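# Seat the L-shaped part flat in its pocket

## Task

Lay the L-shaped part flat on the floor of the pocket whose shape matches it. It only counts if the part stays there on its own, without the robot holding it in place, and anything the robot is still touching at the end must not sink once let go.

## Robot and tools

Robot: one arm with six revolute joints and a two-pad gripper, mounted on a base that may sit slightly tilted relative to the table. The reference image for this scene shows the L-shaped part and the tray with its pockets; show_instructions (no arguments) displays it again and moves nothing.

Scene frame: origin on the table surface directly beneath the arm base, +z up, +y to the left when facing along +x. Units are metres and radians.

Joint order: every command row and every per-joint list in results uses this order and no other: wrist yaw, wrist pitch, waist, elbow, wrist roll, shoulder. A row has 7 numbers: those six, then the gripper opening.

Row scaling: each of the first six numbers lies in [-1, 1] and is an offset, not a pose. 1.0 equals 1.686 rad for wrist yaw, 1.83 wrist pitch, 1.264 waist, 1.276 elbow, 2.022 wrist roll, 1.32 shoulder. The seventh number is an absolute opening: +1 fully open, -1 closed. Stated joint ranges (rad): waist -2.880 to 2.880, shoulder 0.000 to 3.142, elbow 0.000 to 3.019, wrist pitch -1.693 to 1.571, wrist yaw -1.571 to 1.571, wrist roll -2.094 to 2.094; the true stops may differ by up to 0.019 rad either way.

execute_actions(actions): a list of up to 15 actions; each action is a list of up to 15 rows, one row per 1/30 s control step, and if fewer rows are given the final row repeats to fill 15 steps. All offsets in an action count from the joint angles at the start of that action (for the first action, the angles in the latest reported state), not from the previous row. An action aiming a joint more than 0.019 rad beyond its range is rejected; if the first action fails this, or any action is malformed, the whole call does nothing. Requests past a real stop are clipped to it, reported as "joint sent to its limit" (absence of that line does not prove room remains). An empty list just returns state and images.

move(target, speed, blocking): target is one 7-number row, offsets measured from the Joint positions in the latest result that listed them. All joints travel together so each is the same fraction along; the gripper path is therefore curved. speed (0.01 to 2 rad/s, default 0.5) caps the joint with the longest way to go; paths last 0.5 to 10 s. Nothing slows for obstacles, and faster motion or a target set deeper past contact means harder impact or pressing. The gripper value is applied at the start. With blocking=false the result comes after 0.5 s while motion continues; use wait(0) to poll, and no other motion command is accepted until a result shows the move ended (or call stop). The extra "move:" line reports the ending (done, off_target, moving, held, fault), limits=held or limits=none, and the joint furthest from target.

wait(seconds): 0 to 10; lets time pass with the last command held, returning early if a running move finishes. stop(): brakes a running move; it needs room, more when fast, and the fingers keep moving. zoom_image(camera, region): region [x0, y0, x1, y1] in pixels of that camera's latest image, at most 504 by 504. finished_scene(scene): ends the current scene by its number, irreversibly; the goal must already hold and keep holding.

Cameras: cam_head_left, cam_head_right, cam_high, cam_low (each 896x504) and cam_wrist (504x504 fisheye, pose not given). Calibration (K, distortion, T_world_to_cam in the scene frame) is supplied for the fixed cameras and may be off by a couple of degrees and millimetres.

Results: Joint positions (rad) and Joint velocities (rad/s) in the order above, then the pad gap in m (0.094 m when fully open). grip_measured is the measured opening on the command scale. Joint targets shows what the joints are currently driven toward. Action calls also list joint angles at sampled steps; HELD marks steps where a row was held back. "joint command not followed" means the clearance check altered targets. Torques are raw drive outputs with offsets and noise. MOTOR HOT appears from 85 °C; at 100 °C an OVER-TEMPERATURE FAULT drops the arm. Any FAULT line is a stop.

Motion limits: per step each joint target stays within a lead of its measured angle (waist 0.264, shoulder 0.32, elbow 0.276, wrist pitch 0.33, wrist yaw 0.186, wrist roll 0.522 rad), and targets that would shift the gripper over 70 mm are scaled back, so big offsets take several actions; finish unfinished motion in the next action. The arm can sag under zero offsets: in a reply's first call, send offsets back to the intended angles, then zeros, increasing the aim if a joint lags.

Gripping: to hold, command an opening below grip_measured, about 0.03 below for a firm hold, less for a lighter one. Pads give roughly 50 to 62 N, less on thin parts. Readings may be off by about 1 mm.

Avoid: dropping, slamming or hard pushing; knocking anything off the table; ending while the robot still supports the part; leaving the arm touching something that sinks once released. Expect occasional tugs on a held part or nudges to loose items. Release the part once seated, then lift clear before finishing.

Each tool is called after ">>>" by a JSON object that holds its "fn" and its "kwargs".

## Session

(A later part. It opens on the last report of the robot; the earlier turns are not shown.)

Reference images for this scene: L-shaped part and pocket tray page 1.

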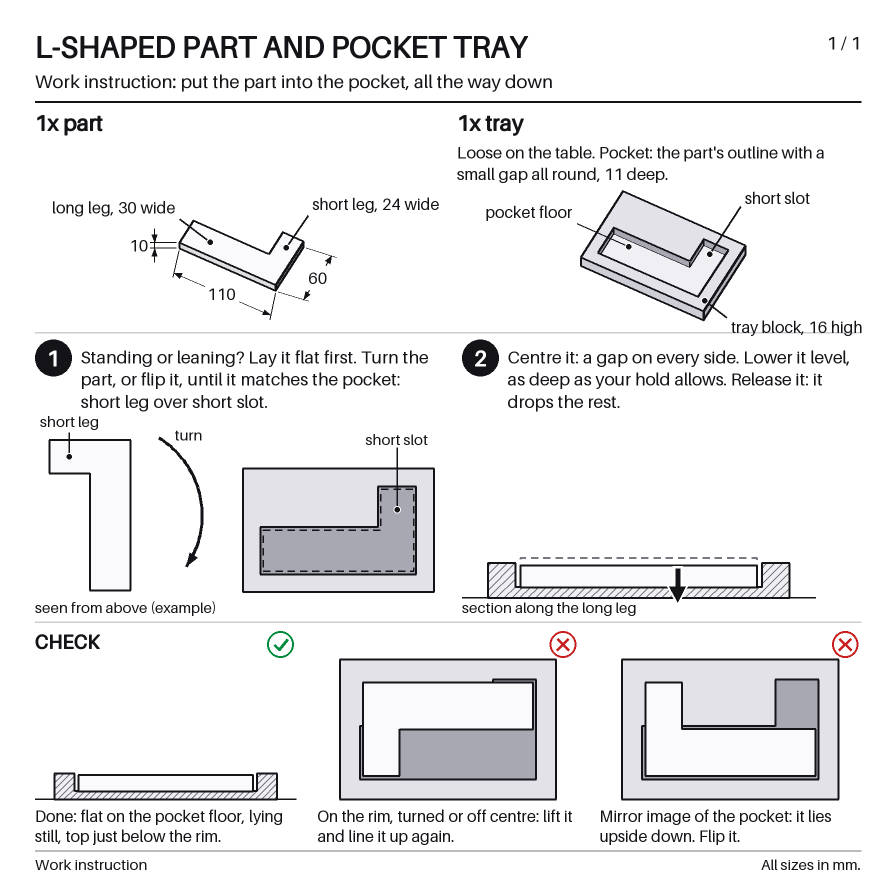

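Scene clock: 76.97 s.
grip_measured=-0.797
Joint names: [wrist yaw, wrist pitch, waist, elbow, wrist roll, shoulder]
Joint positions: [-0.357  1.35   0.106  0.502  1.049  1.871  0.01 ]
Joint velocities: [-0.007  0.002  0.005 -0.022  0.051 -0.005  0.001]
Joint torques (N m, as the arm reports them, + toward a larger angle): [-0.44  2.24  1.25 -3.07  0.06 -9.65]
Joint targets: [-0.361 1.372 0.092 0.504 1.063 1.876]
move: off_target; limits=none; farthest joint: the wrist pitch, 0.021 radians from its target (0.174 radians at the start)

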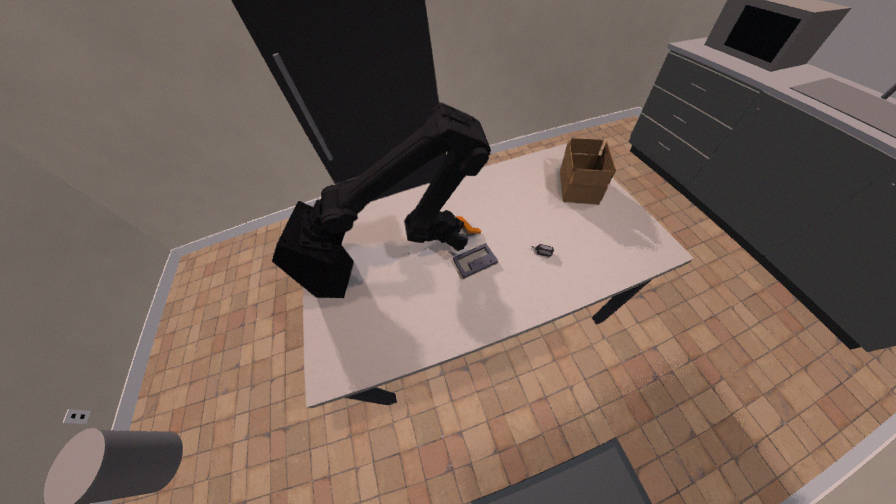

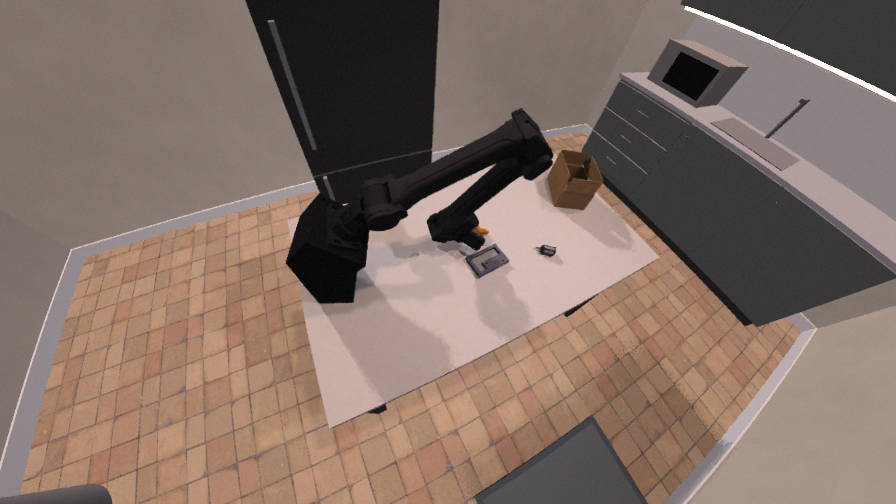

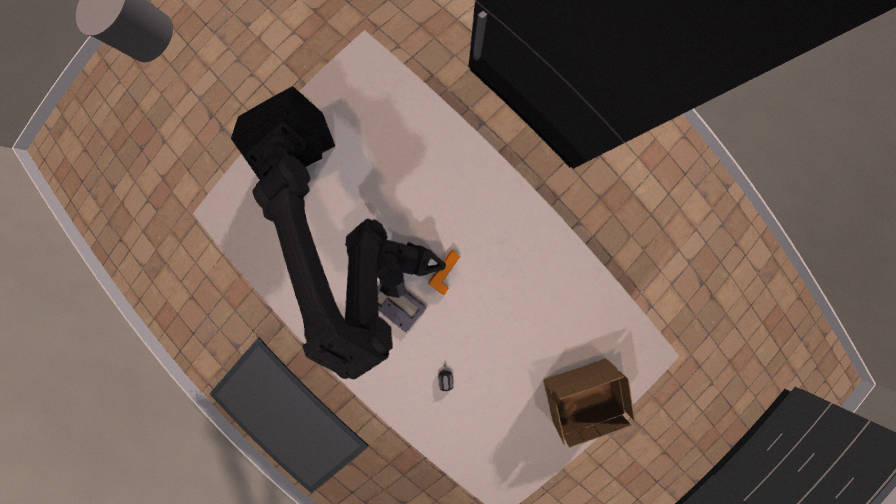

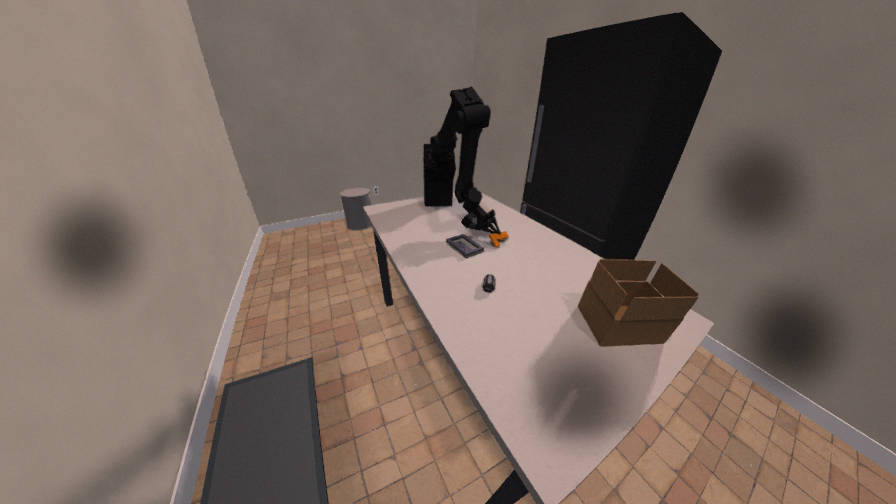

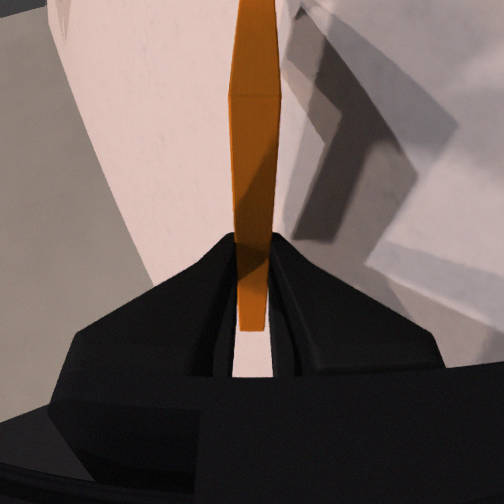

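>>> {"fn": "move", "kwargs": {"target": [-0.0047, 0.0153, -0.0142, 0.0094, 0.0069, 0.0159, -0.83], "speed": 0.03}}

>>> {"fn": "zoom_image", "kwargs": {"camera": "cam_low", "region": [455, 190, 535, 260]}}

Scene clock: 78.80 s.
grip_measured=-0.797
Joint names: [wrist yaw, wrist pitch, waist, elbow, wrist roll, shoulder]
Joint positions: [-0.361  1.357  0.102  0.512  1.049  1.882  0.01 ]
Joint velocities: [-0.022 -0.012  0.005 -0.007  0.007  0.005  0.002]
Joint torques (N m, as the arm reports them, + toward a larger angle): [-0.43  2.26  1.13 -3.09  0.05 -9.26]
Joint targets: [-0.365 1.378 0.088 0.513 1.063 1.892]
move: off_target; limits=none; farthest joint: the wrist pitch, 0.021 radians from its target (0.028 radians at the start)

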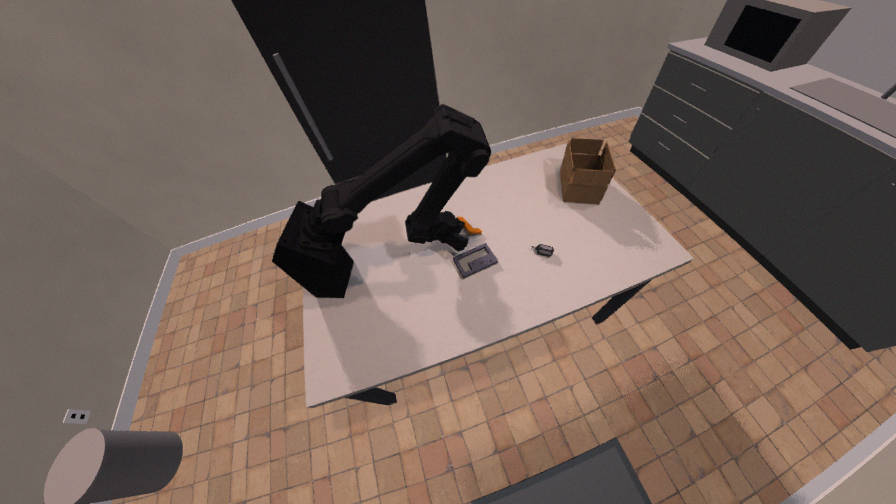

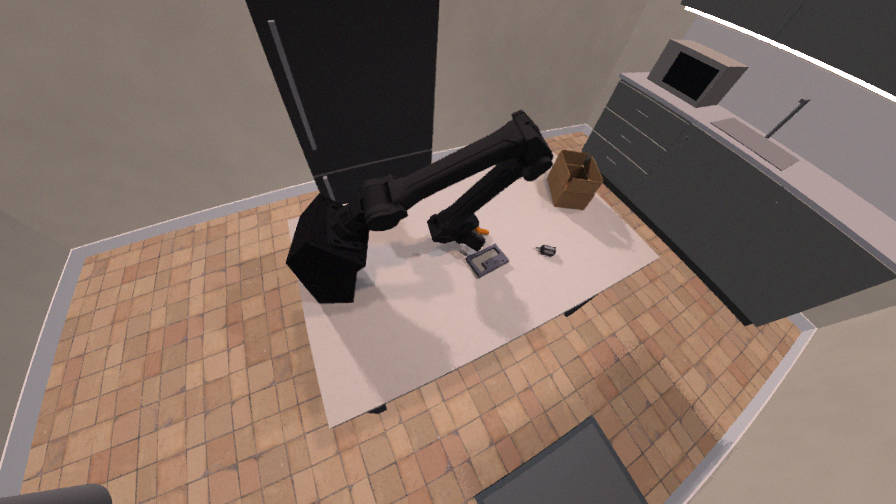

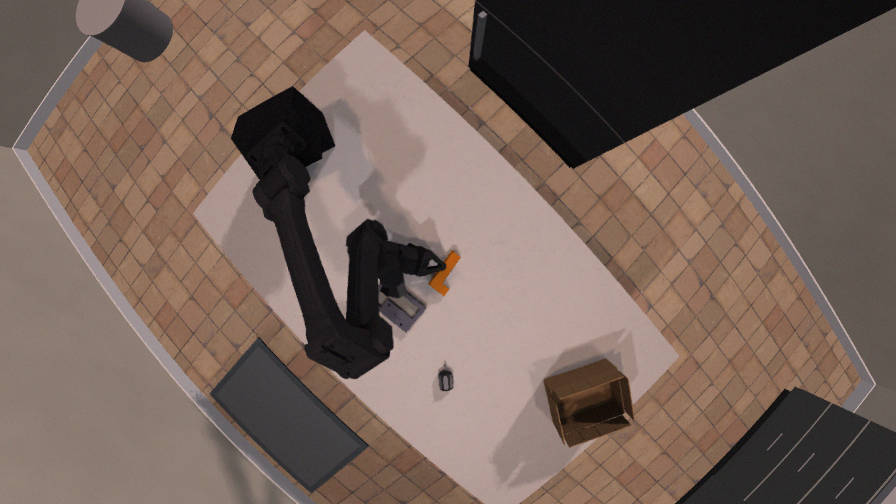

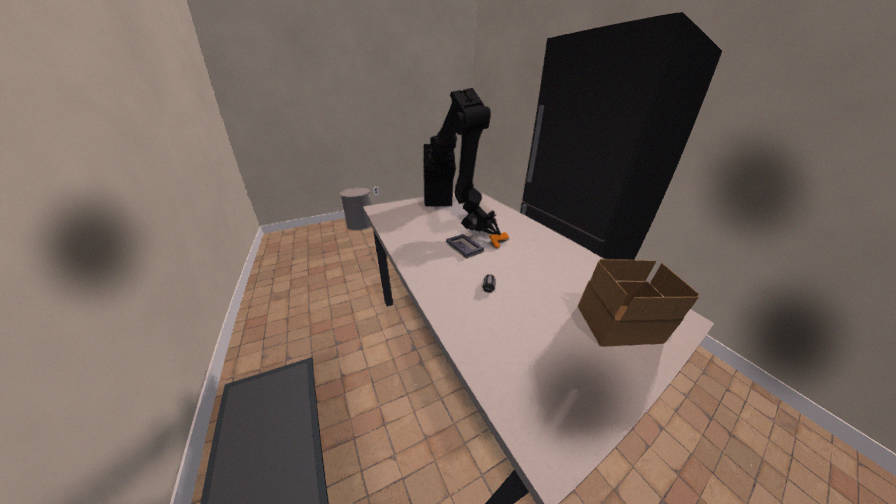

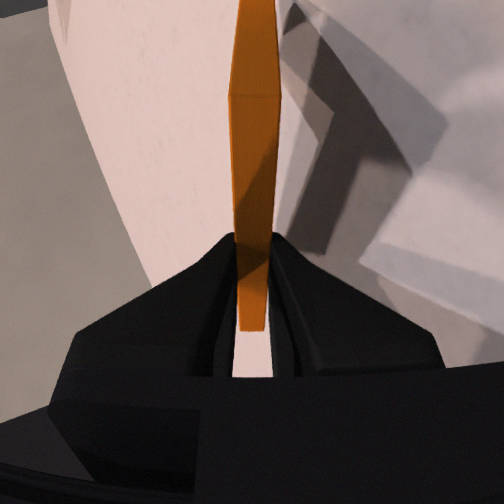

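Region (455, 190, 535, 260) of cam_low's 896x504 image, scaled by 6.300, with more detail than that image has; it fills the top 441 rows of this view, and the rest is white.

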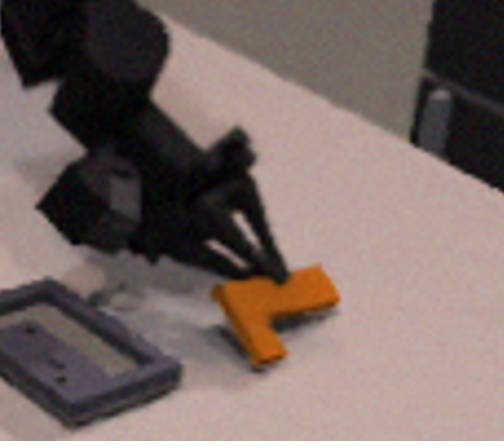

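>>> {"fn": "move", "kwargs": {"target": [-0.0036, 0.0131, -0.013, 0.0055, 0.0069, 0.0152, -0.83], "speed": 0.03}}

Scene clock: 80.23 s.
grip_measured=-0.797
Joint names: [wrist yaw, wrist pitch, waist, elbow, wrist roll, shoulder]
Joint positions: [-0.363  1.359  0.1    0.517  1.049  1.891  0.01 ]
Joint velocities: [ 0.081  0.002 -0.015 -0.017  0.022  0.005 -0.001]
Joint torques (N m, as the arm reports them, + toward a larger angle): [-0.43  2.22  1.16 -3.13  0.05 -9.3 ]
Joint targets: [-0.367 1.381 0.086 0.519 1.063 1.902]
move: off_target; limits=none; farthest joint: the wrist pitch, 0.021 radians from its target (0.024 radians at the start)

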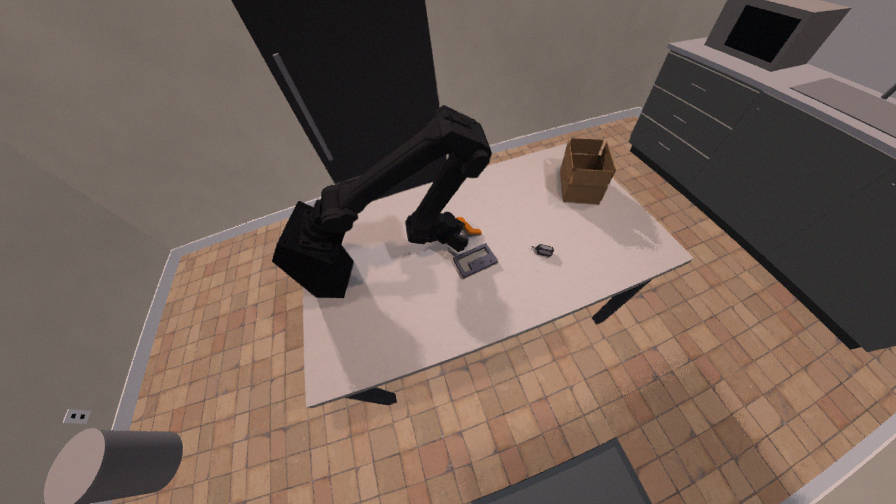

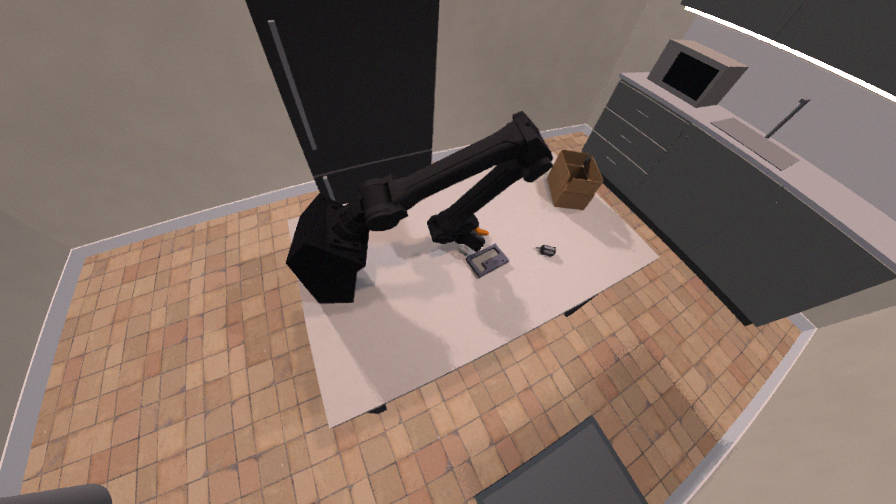

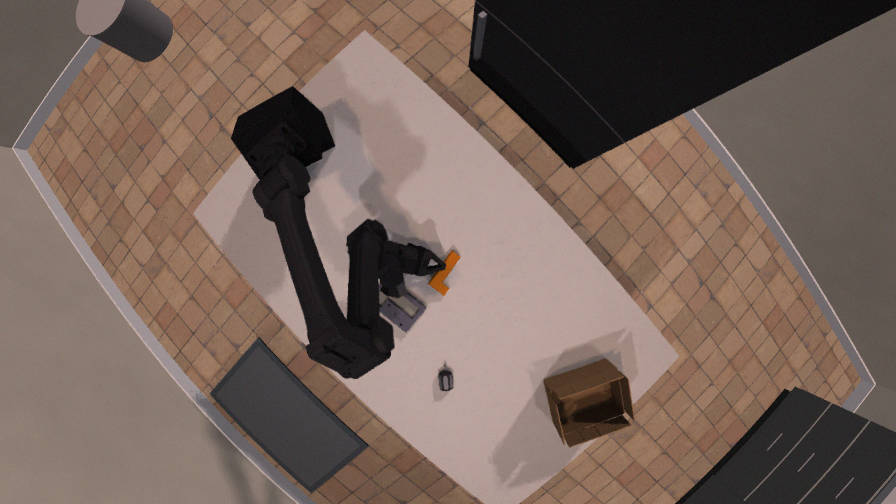

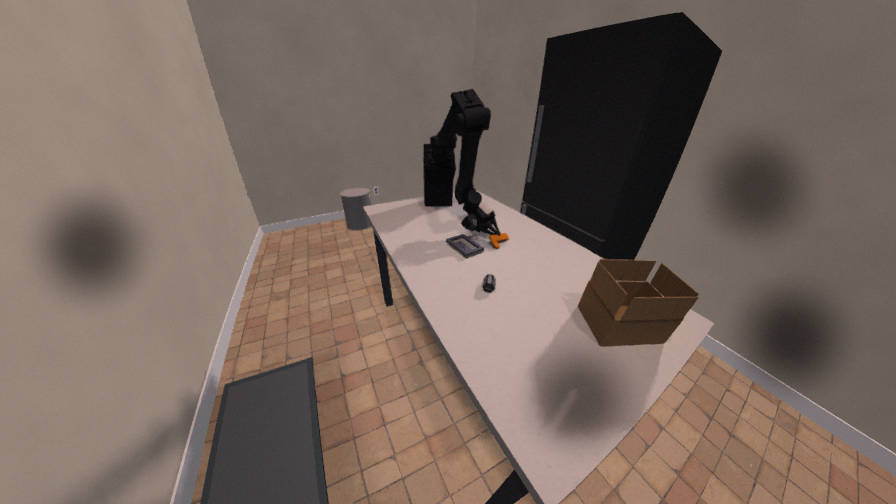

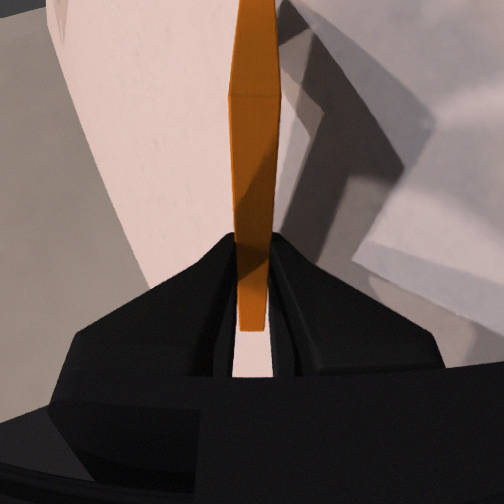

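>>> {"fn": "execute_actions", "kwargs": {"actions": [[[-0.0024,0.012,-0.011,0.002,0.0069,0.009,-0.83],[-0.0024,0.012,-0.011,0.0025,0.0069,0.010,-0.83],[-0.0024,0.012,-0.011,0.003,0.0069,0.011,-0.83],[-0.0026,0.0123,-0.0115,0.0035,0.0069,0.012,-0.83],[-0.0028,0.0126,-0.012,0.004,0.0069,0.013,-0.83],[-0.003,0.013,-0.012,0.0047,0.0069,0.014,-0.82],[-0.003,0.013,-0.012,0.0047,0.0069,0.014,-0.81],[-0.003,0.013,-0.012,0.0047,0.0069,0.014,-0.80],[-0.003,0.013,-0.012,0.0047,0.0069,0.014,-0.79],[-0.003,0.013,-0.012,0.0047,0.0069,0.014,-0.785],[-0.003,0.013,-0.012,0.0047,0.0069,0.014,-0.78],[-0.003,0.013,-0.012,0.0047,0.0069,0.014,-0.775],[-0.003,0.013,-0.012,0.0047,0.0069,0.014,-0.77],[-0.003,0.013,-0.012,0.0047,0.0069,0.014,-0.765],[-0.003,0.013,-0.012,0.0047,0.0069,0.014,-0.76]]]}}

Scene clock: 81.63 s.
grip_measured=-0.764
Joint names: [wrist yaw, wrist pitch, waist, elbow, wrist roll, shoulder]
Joint positions: [-0.365  1.365  0.1    0.521  1.049  1.898  0.011]
Joint velocities: [-0.081 -0.012 -0.024  0.017 -0.007  0.005  0.004]
Joint torques (N m, as the arm reports them, + toward a larger angle): [-0.39  2.16  1.14 -3.14  0.05 -9.25]
Joint targets: [-0.368 1.383 0.085 0.523 1.063 1.910]
Step readings (joint positions):
0: [-0.363 1.359 0.100 0.517 1.049 1.891]
1: [-0.363 1.359 0.100 0.517 1.049 1.892]
2: [-0.363 1.359 0.100 0.517 1.049 1.892]
4: [-0.363 1.359 0.100 0.517 1.049 1.893]
8: [-0.365 1.364 0.100 0.520 1.049 1.897]
15: Joint positions above

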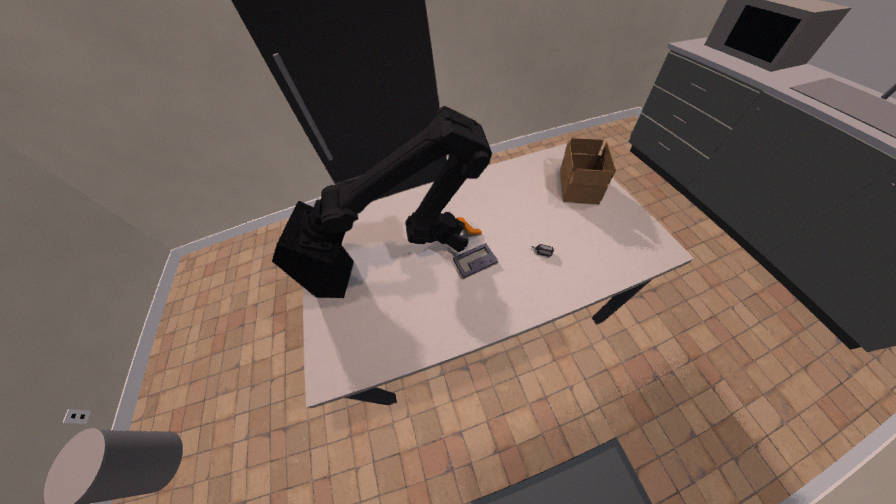

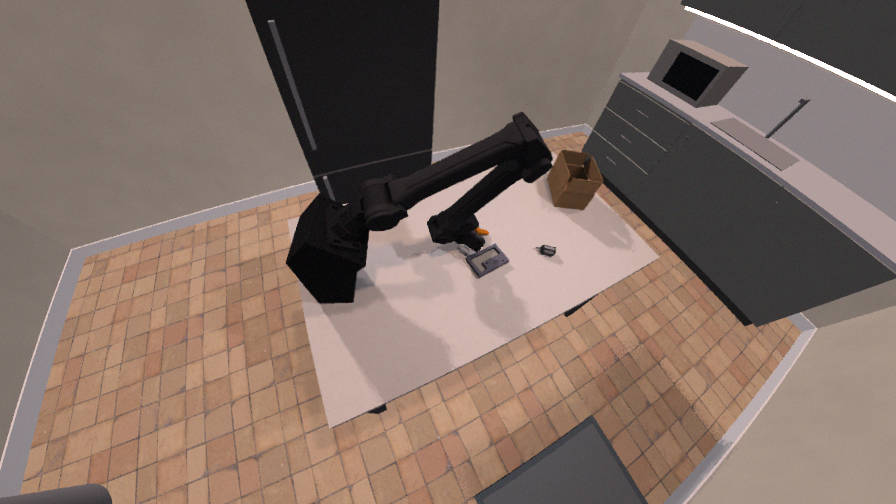

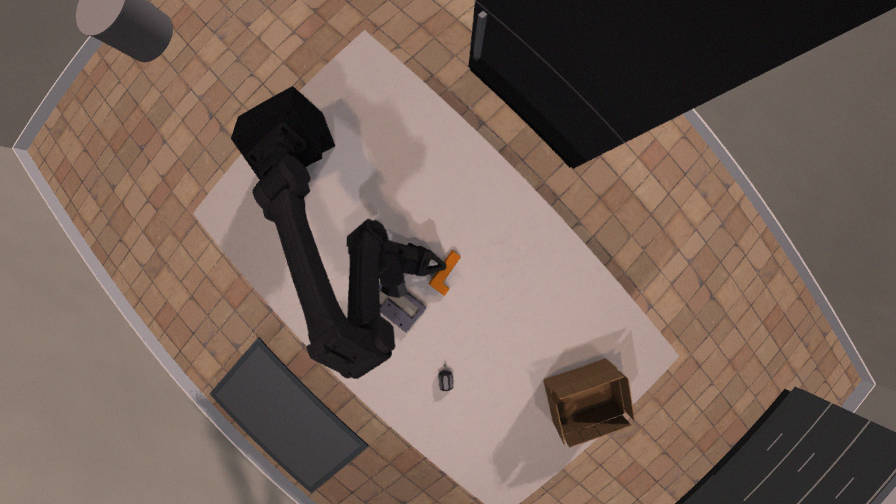

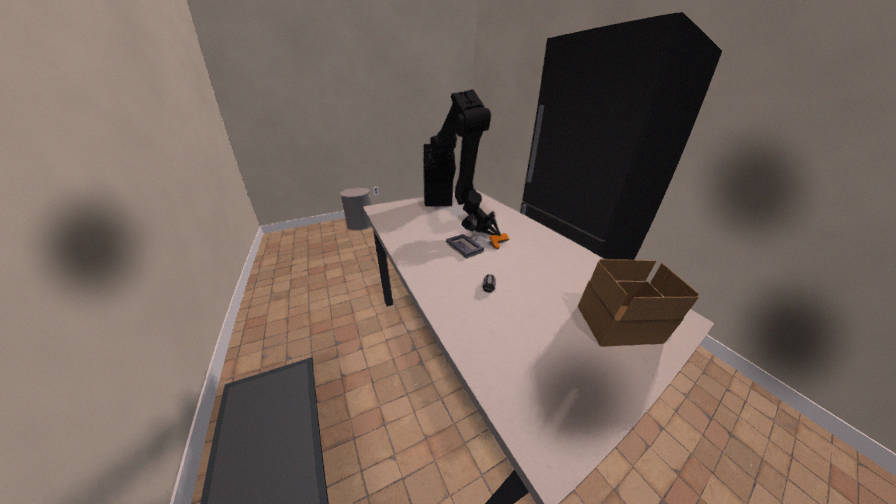

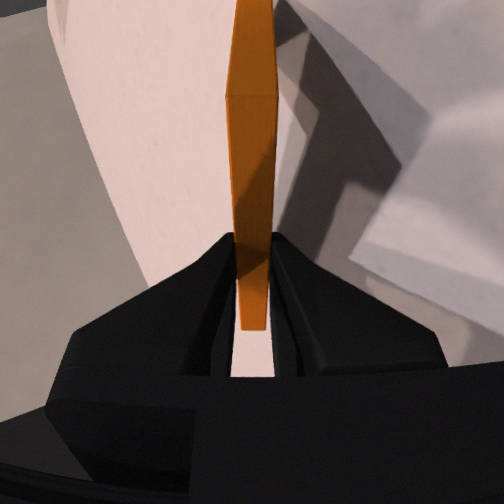

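>>> {"fn": "execute_actions", "kwargs": {"actions": [[[-0.0020,0.0101,-0.0122,0.0018,0.0069,0.0097,-0.75],[-0.0023,0.0105,-0.0126,0.0022,0.0069,0.0107,-0.74],[-0.0027,0.0111,-0.0131,0.0027,0.0069,0.0120,-0.73],[-0.0032,0.0119,-0.0137,0.0033,0.0069,0.0136,-0.72],[-0.0037,0.0127,-0.0144,0.0040,0.0069,0.0154,-0.71],[-0.0043,0.0136,-0.0152,0.0047,0.0069,0.0174,-0.70],[-0.0049,0.0145,-0.0160,0.0055,0.0069,0.0194,-0.69],[-0.0055,0.0154,-0.0168,0.0063,0.0069,0.0214,-0.68],[-0.0061,0.0163,-0.0176,0.0070,0.0069,0.0234,-0.67],[-0.0066,0.0171,-0.0183,0.0077,0.0069,0.0253,-0.66],[-0.0071,0.0179,-0.0190,0.0083,0.0069,0.0270,-0.65],[-0.0075,0.0185,-0.0196,0.0088,0.0069,0.0284,-0.64],[-0.0079,0.0191,-0.0201,0.0093,0.0069,0.0296,-0.63],[-0.0081,0.0195,-0.0204,0.0096,0.0069,0.0305,-0.62],[-0.0083,0.0197,-0.0206,0.0098,0.0069,0.031,-0.62]]]}}

>>> {"fn": "zoom_image", "kwargs": {"camera": "cam_low", "region": [455, 190, 535, 260]}}

Scene clock: 84.47 s.
grip_measured=-0.623
Joint names: [wrist yaw, wrist pitch, waist, elbow, wrist roll, shoulder]
Joint positions: [-0.375  1.378  0.089  0.531  1.049  1.927  0.018]
Joint velocities: [ 0.037  0.017 -0.024 -0.002  0.007  0.063  0.002]
Joint torques (N m, as the arm reports them, + toward a larger angle): [-0.43  2.21  1.1  -3.33  0.05 -9.4 ]
Joint targets: [-0.379 1.401 0.074 0.533 1.063 1.938]
Step readings (joint positions):
0: [-0.365 1.365 0.100 0.521 1.049 1.899]
1: [-0.365 1.365 0.100 0.521 1.049 1.899]
2: [-0.365 1.365 0.100 0.521 1.049 1.899]
4: [-0.366 1.365 0.099 0.521 1.049 1.900]
8: [-0.370 1.369 0.096 0.525 1.049 1.908]
15: Joint positions above

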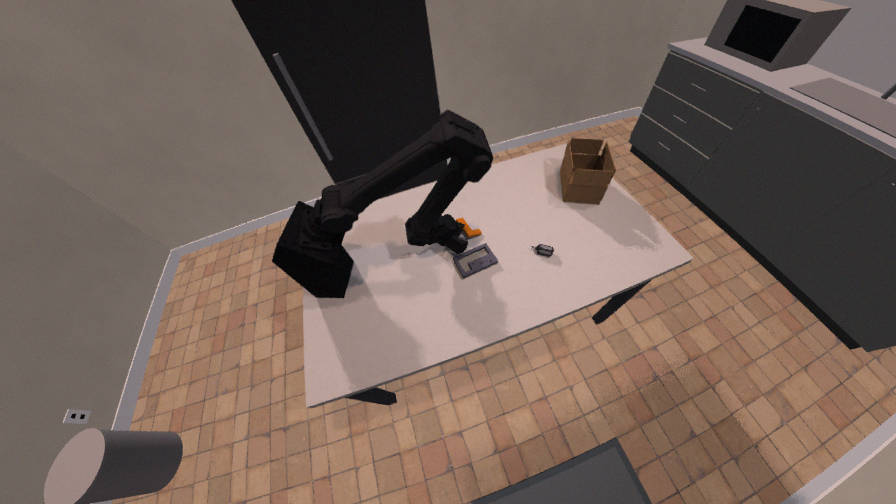

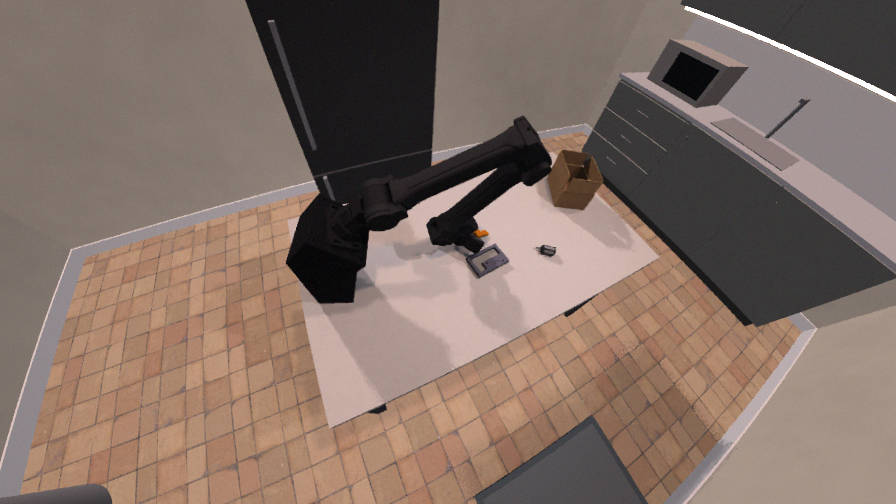

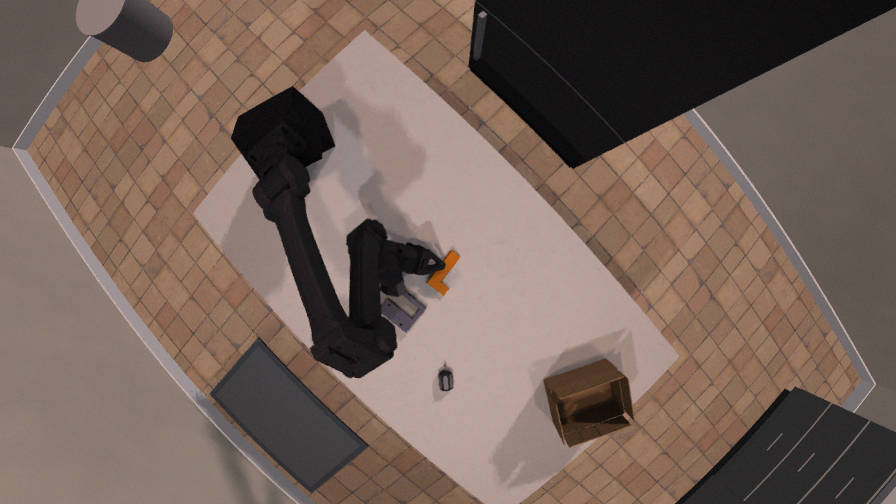

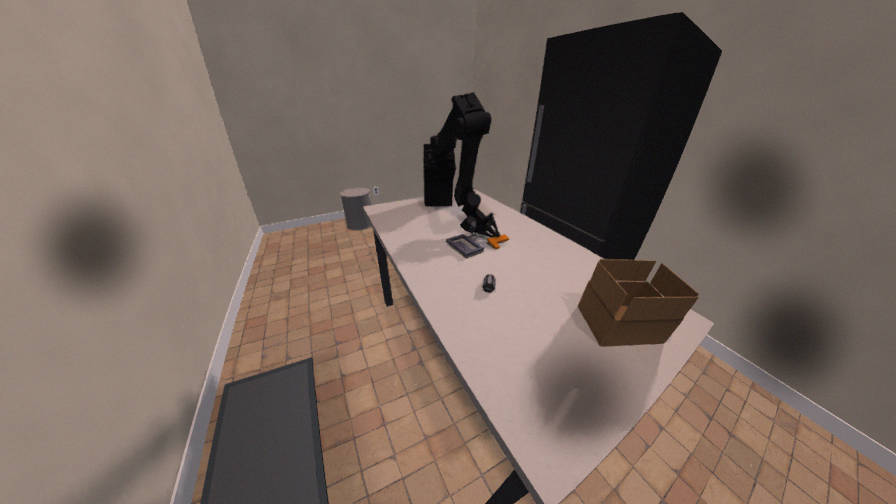

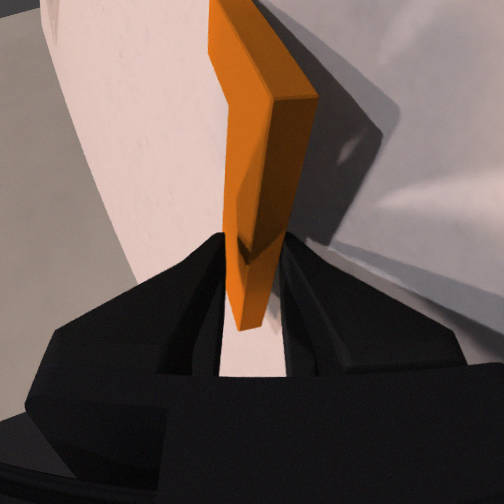

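Region (455, 190, 535, 260) of cam_low's 896x504 image, scaled by 6.300, with more detail than that image has; it fills the top 441 rows of this view, and the rest is white.

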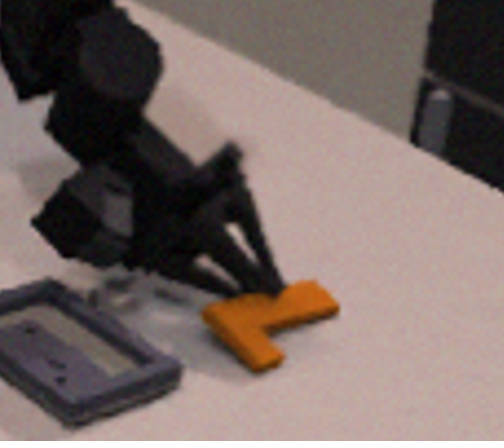

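>>> {"fn": "execute_actions", "kwargs": {"actions": [[[-0.0027,0.0131,-0.0123,-0.006,0.0069,0.0087,-0.62],[-0.0033,0.0141,-0.0131,-0.0095,0.0069,0.0095,-0.62],[-0.0041,0.0154,-0.0142,-0.0107,0.0069,0.0105,-0.62],[-0.0050,0.0169,-0.0154,-0.0118,0.0069,0.0117,-0.62],[-0.0060,0.0186,-0.0167,-0.0130,0.0069,0.0130,-0.62],[-0.0071,0.0204,-0.0182,-0.0143,0.0069,0.0144,-0.62],[-0.0082,0.0223,-0.0197,-0.0157,0.0069,0.0158,-0.62],[-0.0093,0.0241,-0.0212,-0.0170,0.0069,0.0172,-0.62],[-0.0104,0.0260,-0.0226,-0.0183,0.0069,0.0186,-0.62],[-0.0114,0.0277,-0.0240,-0.0195,0.0069,0.0199,-0.62],[-0.0124,0.0293,-0.0253,-0.0207,0.0069,0.0211,-0.62],[-0.0132,0.0307,-0.0264,-0.0217,0.0069,0.0222,-0.62],[-0.0139,0.0318,-0.0273,-0.0225,0.0069,0.0231,-0.62],[-0.0145,0.0327,-0.0280,-0.0231,0.0069,0.0238,-0.62],[-0.0148,0.0333,-0.0285,-0.0235,0.0069,0.0242,-0.62]]]}}

Scene clock: 86.03 s.
grip_measured=-0.622
Joint names: [wrist yaw, wrist pitch, waist, elbow, wrist roll, shoulder]
Joint positions: [-0.395  1.414  0.068  0.527  1.049  1.947  0.018]
Joint velocities: [ 0.022  0.037 -0.034 -0.046 -0.022  0.034  0.   ]
Joint torques (N m, as the arm reports them, + toward a larger angle): [-0.44  2.22  1.09 -5.86  0.05 -9.29]
Joint targets: [-0.400 1.439 0.053 0.501 1.063 1.959]
Step readings (joint positions):
0: [-0.376 1.380 0.088 0.531 1.049 1.929]
1: [-0.376 1.380 0.088 0.531 1.049 1.929]
2: [-0.376 1.380 0.088 0.531 1.049 1.929]
4: [-0.379 1.384 0.087 0.531 1.049 1.929]
8: [-0.386 1.395 0.082 0.531 1.049 1.933]
15: Joint positions above

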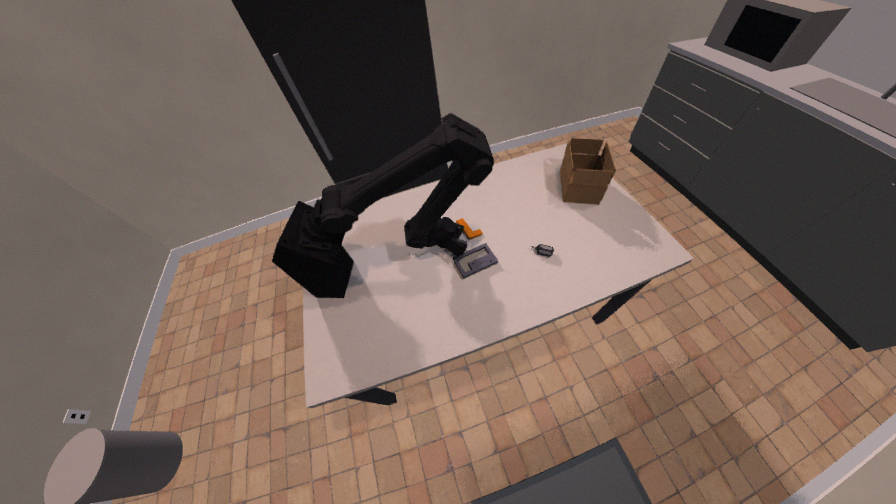

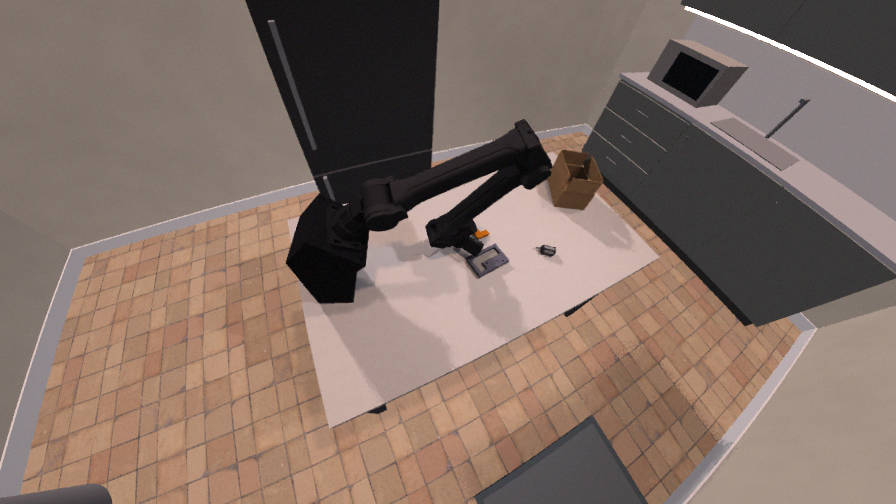

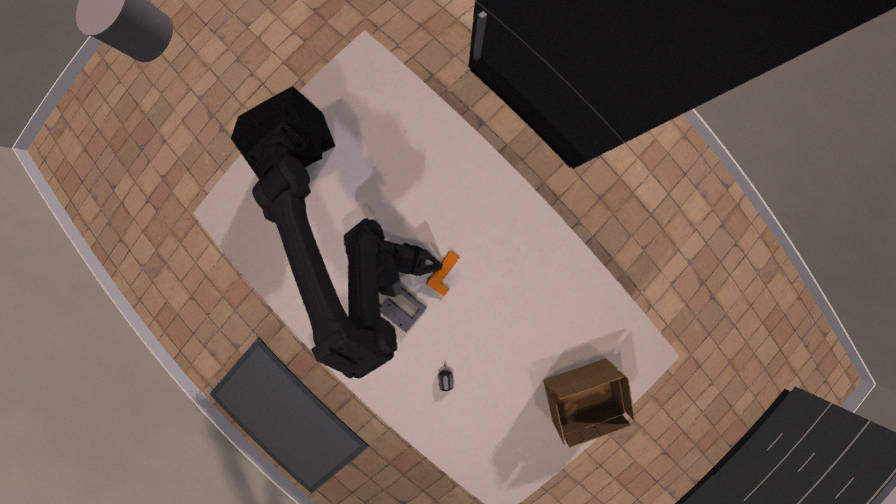

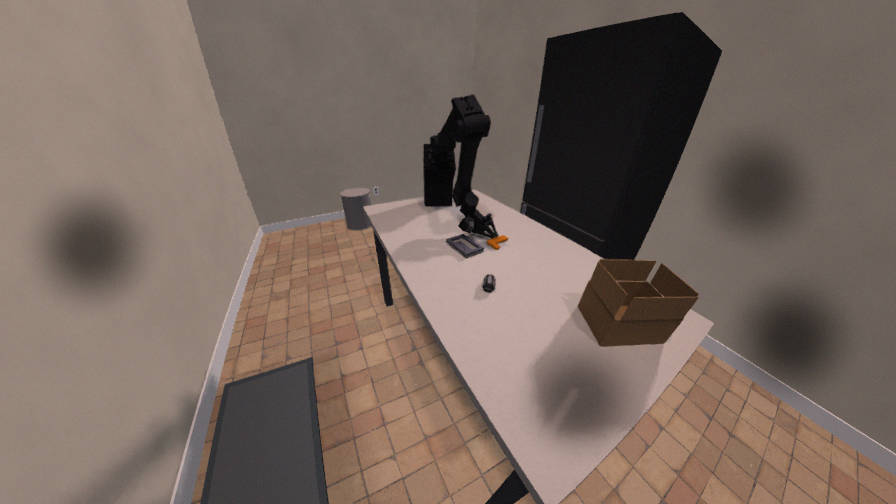

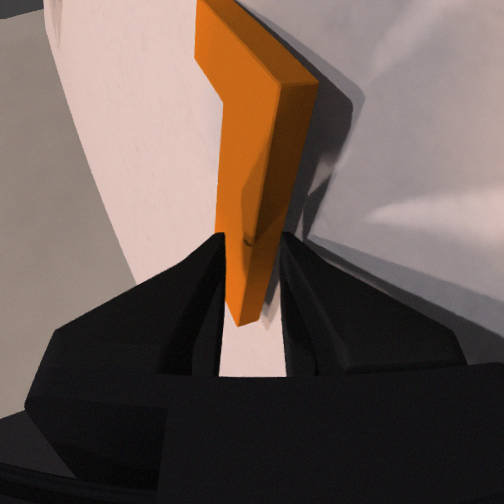

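>>> {"fn": "execute_actions", "kwargs": {"actions": [[[-0.003,0.0137,-0.0119,-0.021,0.0069,0.009,-0.62],[-0.003,0.0137,-0.0119,-0.022,0.0069,0.009,-0.62],[-0.003,0.0137,-0.0119,-0.023,0.0069,0.009,-0.62],[-0.003,0.0137,-0.0119,-0.024,0.0069,0.009,-0.62],[-0.003,0.0137,-0.0119,-0.025,0.0069,0.009,-0.62],[-0.003,0.0137,-0.0119,-0.026,0.0069,0.009,-0.62],[-0.003,0.0137,-0.0119,-0.027,0.0069,0.009,-0.62],[-0.003,0.0137,-0.0119,-0.028,0.0069,0.009,-0.62],[-0.003,0.0137,-0.0119,-0.029,0.0069,0.009,-0.62],[-0.003,0.0137,-0.0119,-0.030,0.0069,0.009,-0.62],[-0.003,0.0137,-0.0119,-0.031,0.0069,0.009,-0.62],[-0.003,0.0137,-0.0119,-0.032,0.0069,0.009,-0.62],[-0.003,0.0137,-0.0119,-0.033,0.0069,0.009,-0.62]]]}}

Scene clock: 87.33 s.
grip_measured=-0.622
Joint names: [wrist yaw, wrist pitch, waist, elbow, wrist roll, shoulder]
Joint positions: [-0.397  1.419  0.067  0.51   1.049  1.949  0.018]
Joint velocities: [-0.037 -0.017 -0.015 -0.027 -0.037 -0.015  0.   ]
Joint torques (N m, as the arm reports them, + toward a larger angle): [-0.42  2.24  1.07 -6.    0.04 -9.06]
Joint targets: [-0.401 1.440 0.053 0.485 1.063 1.958]
Step readings (joint positions):
0: [-0.397 1.419 0.067 0.523 1.049 1.949]
1: [-0.397 1.419 0.067 0.523 1.049 1.949]
2: [-0.397 1.419 0.067 0.523 1.049 1.949]
4: [-0.397 1.419 0.067 0.523 1.049 1.949]
8: [-0.397 1.419 0.067 0.520 1.049 1.949]
15: Joint positions above

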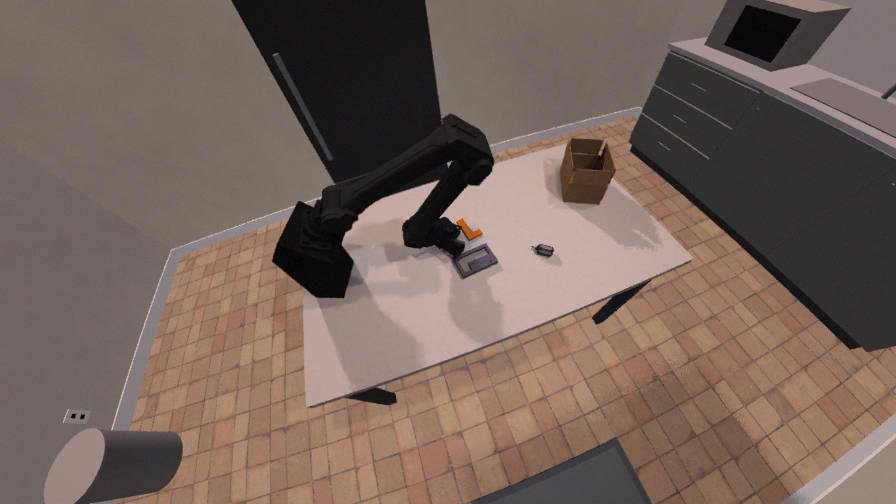

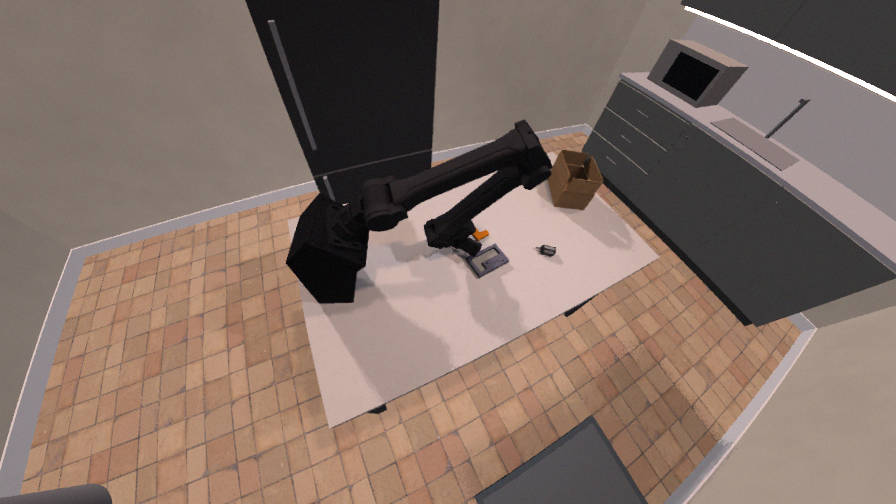

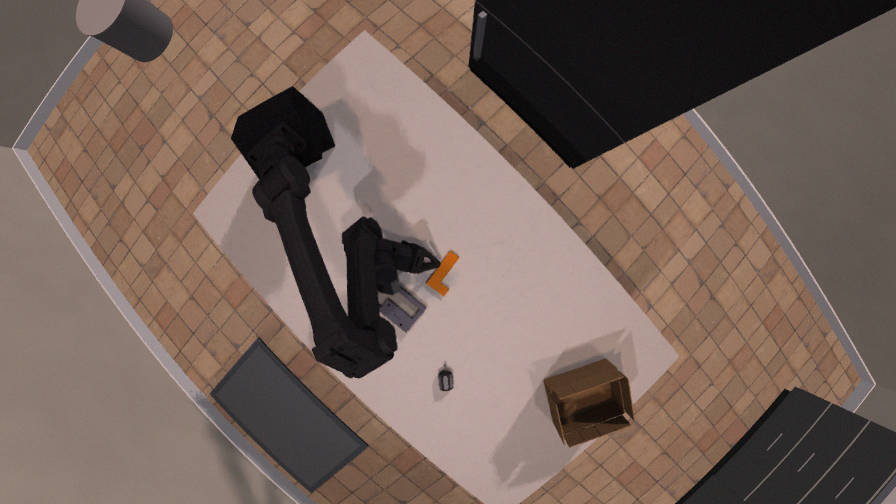

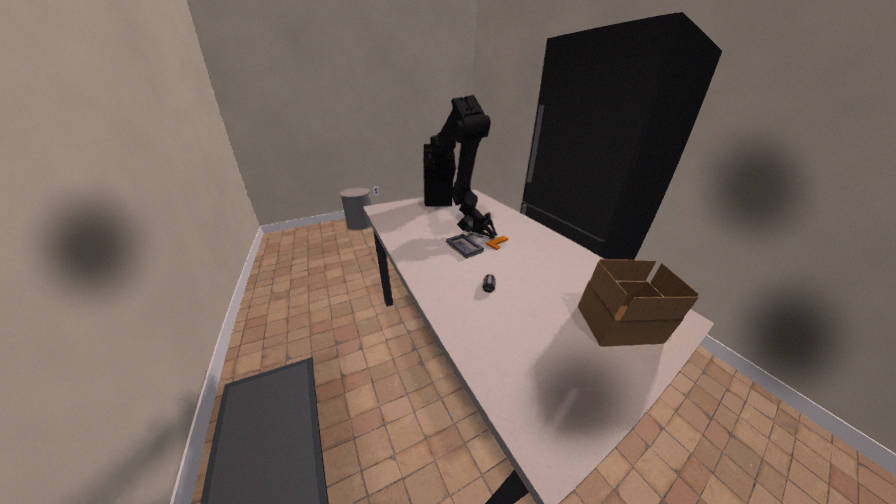

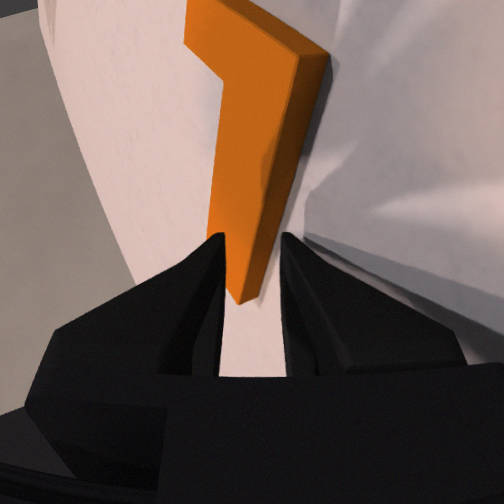

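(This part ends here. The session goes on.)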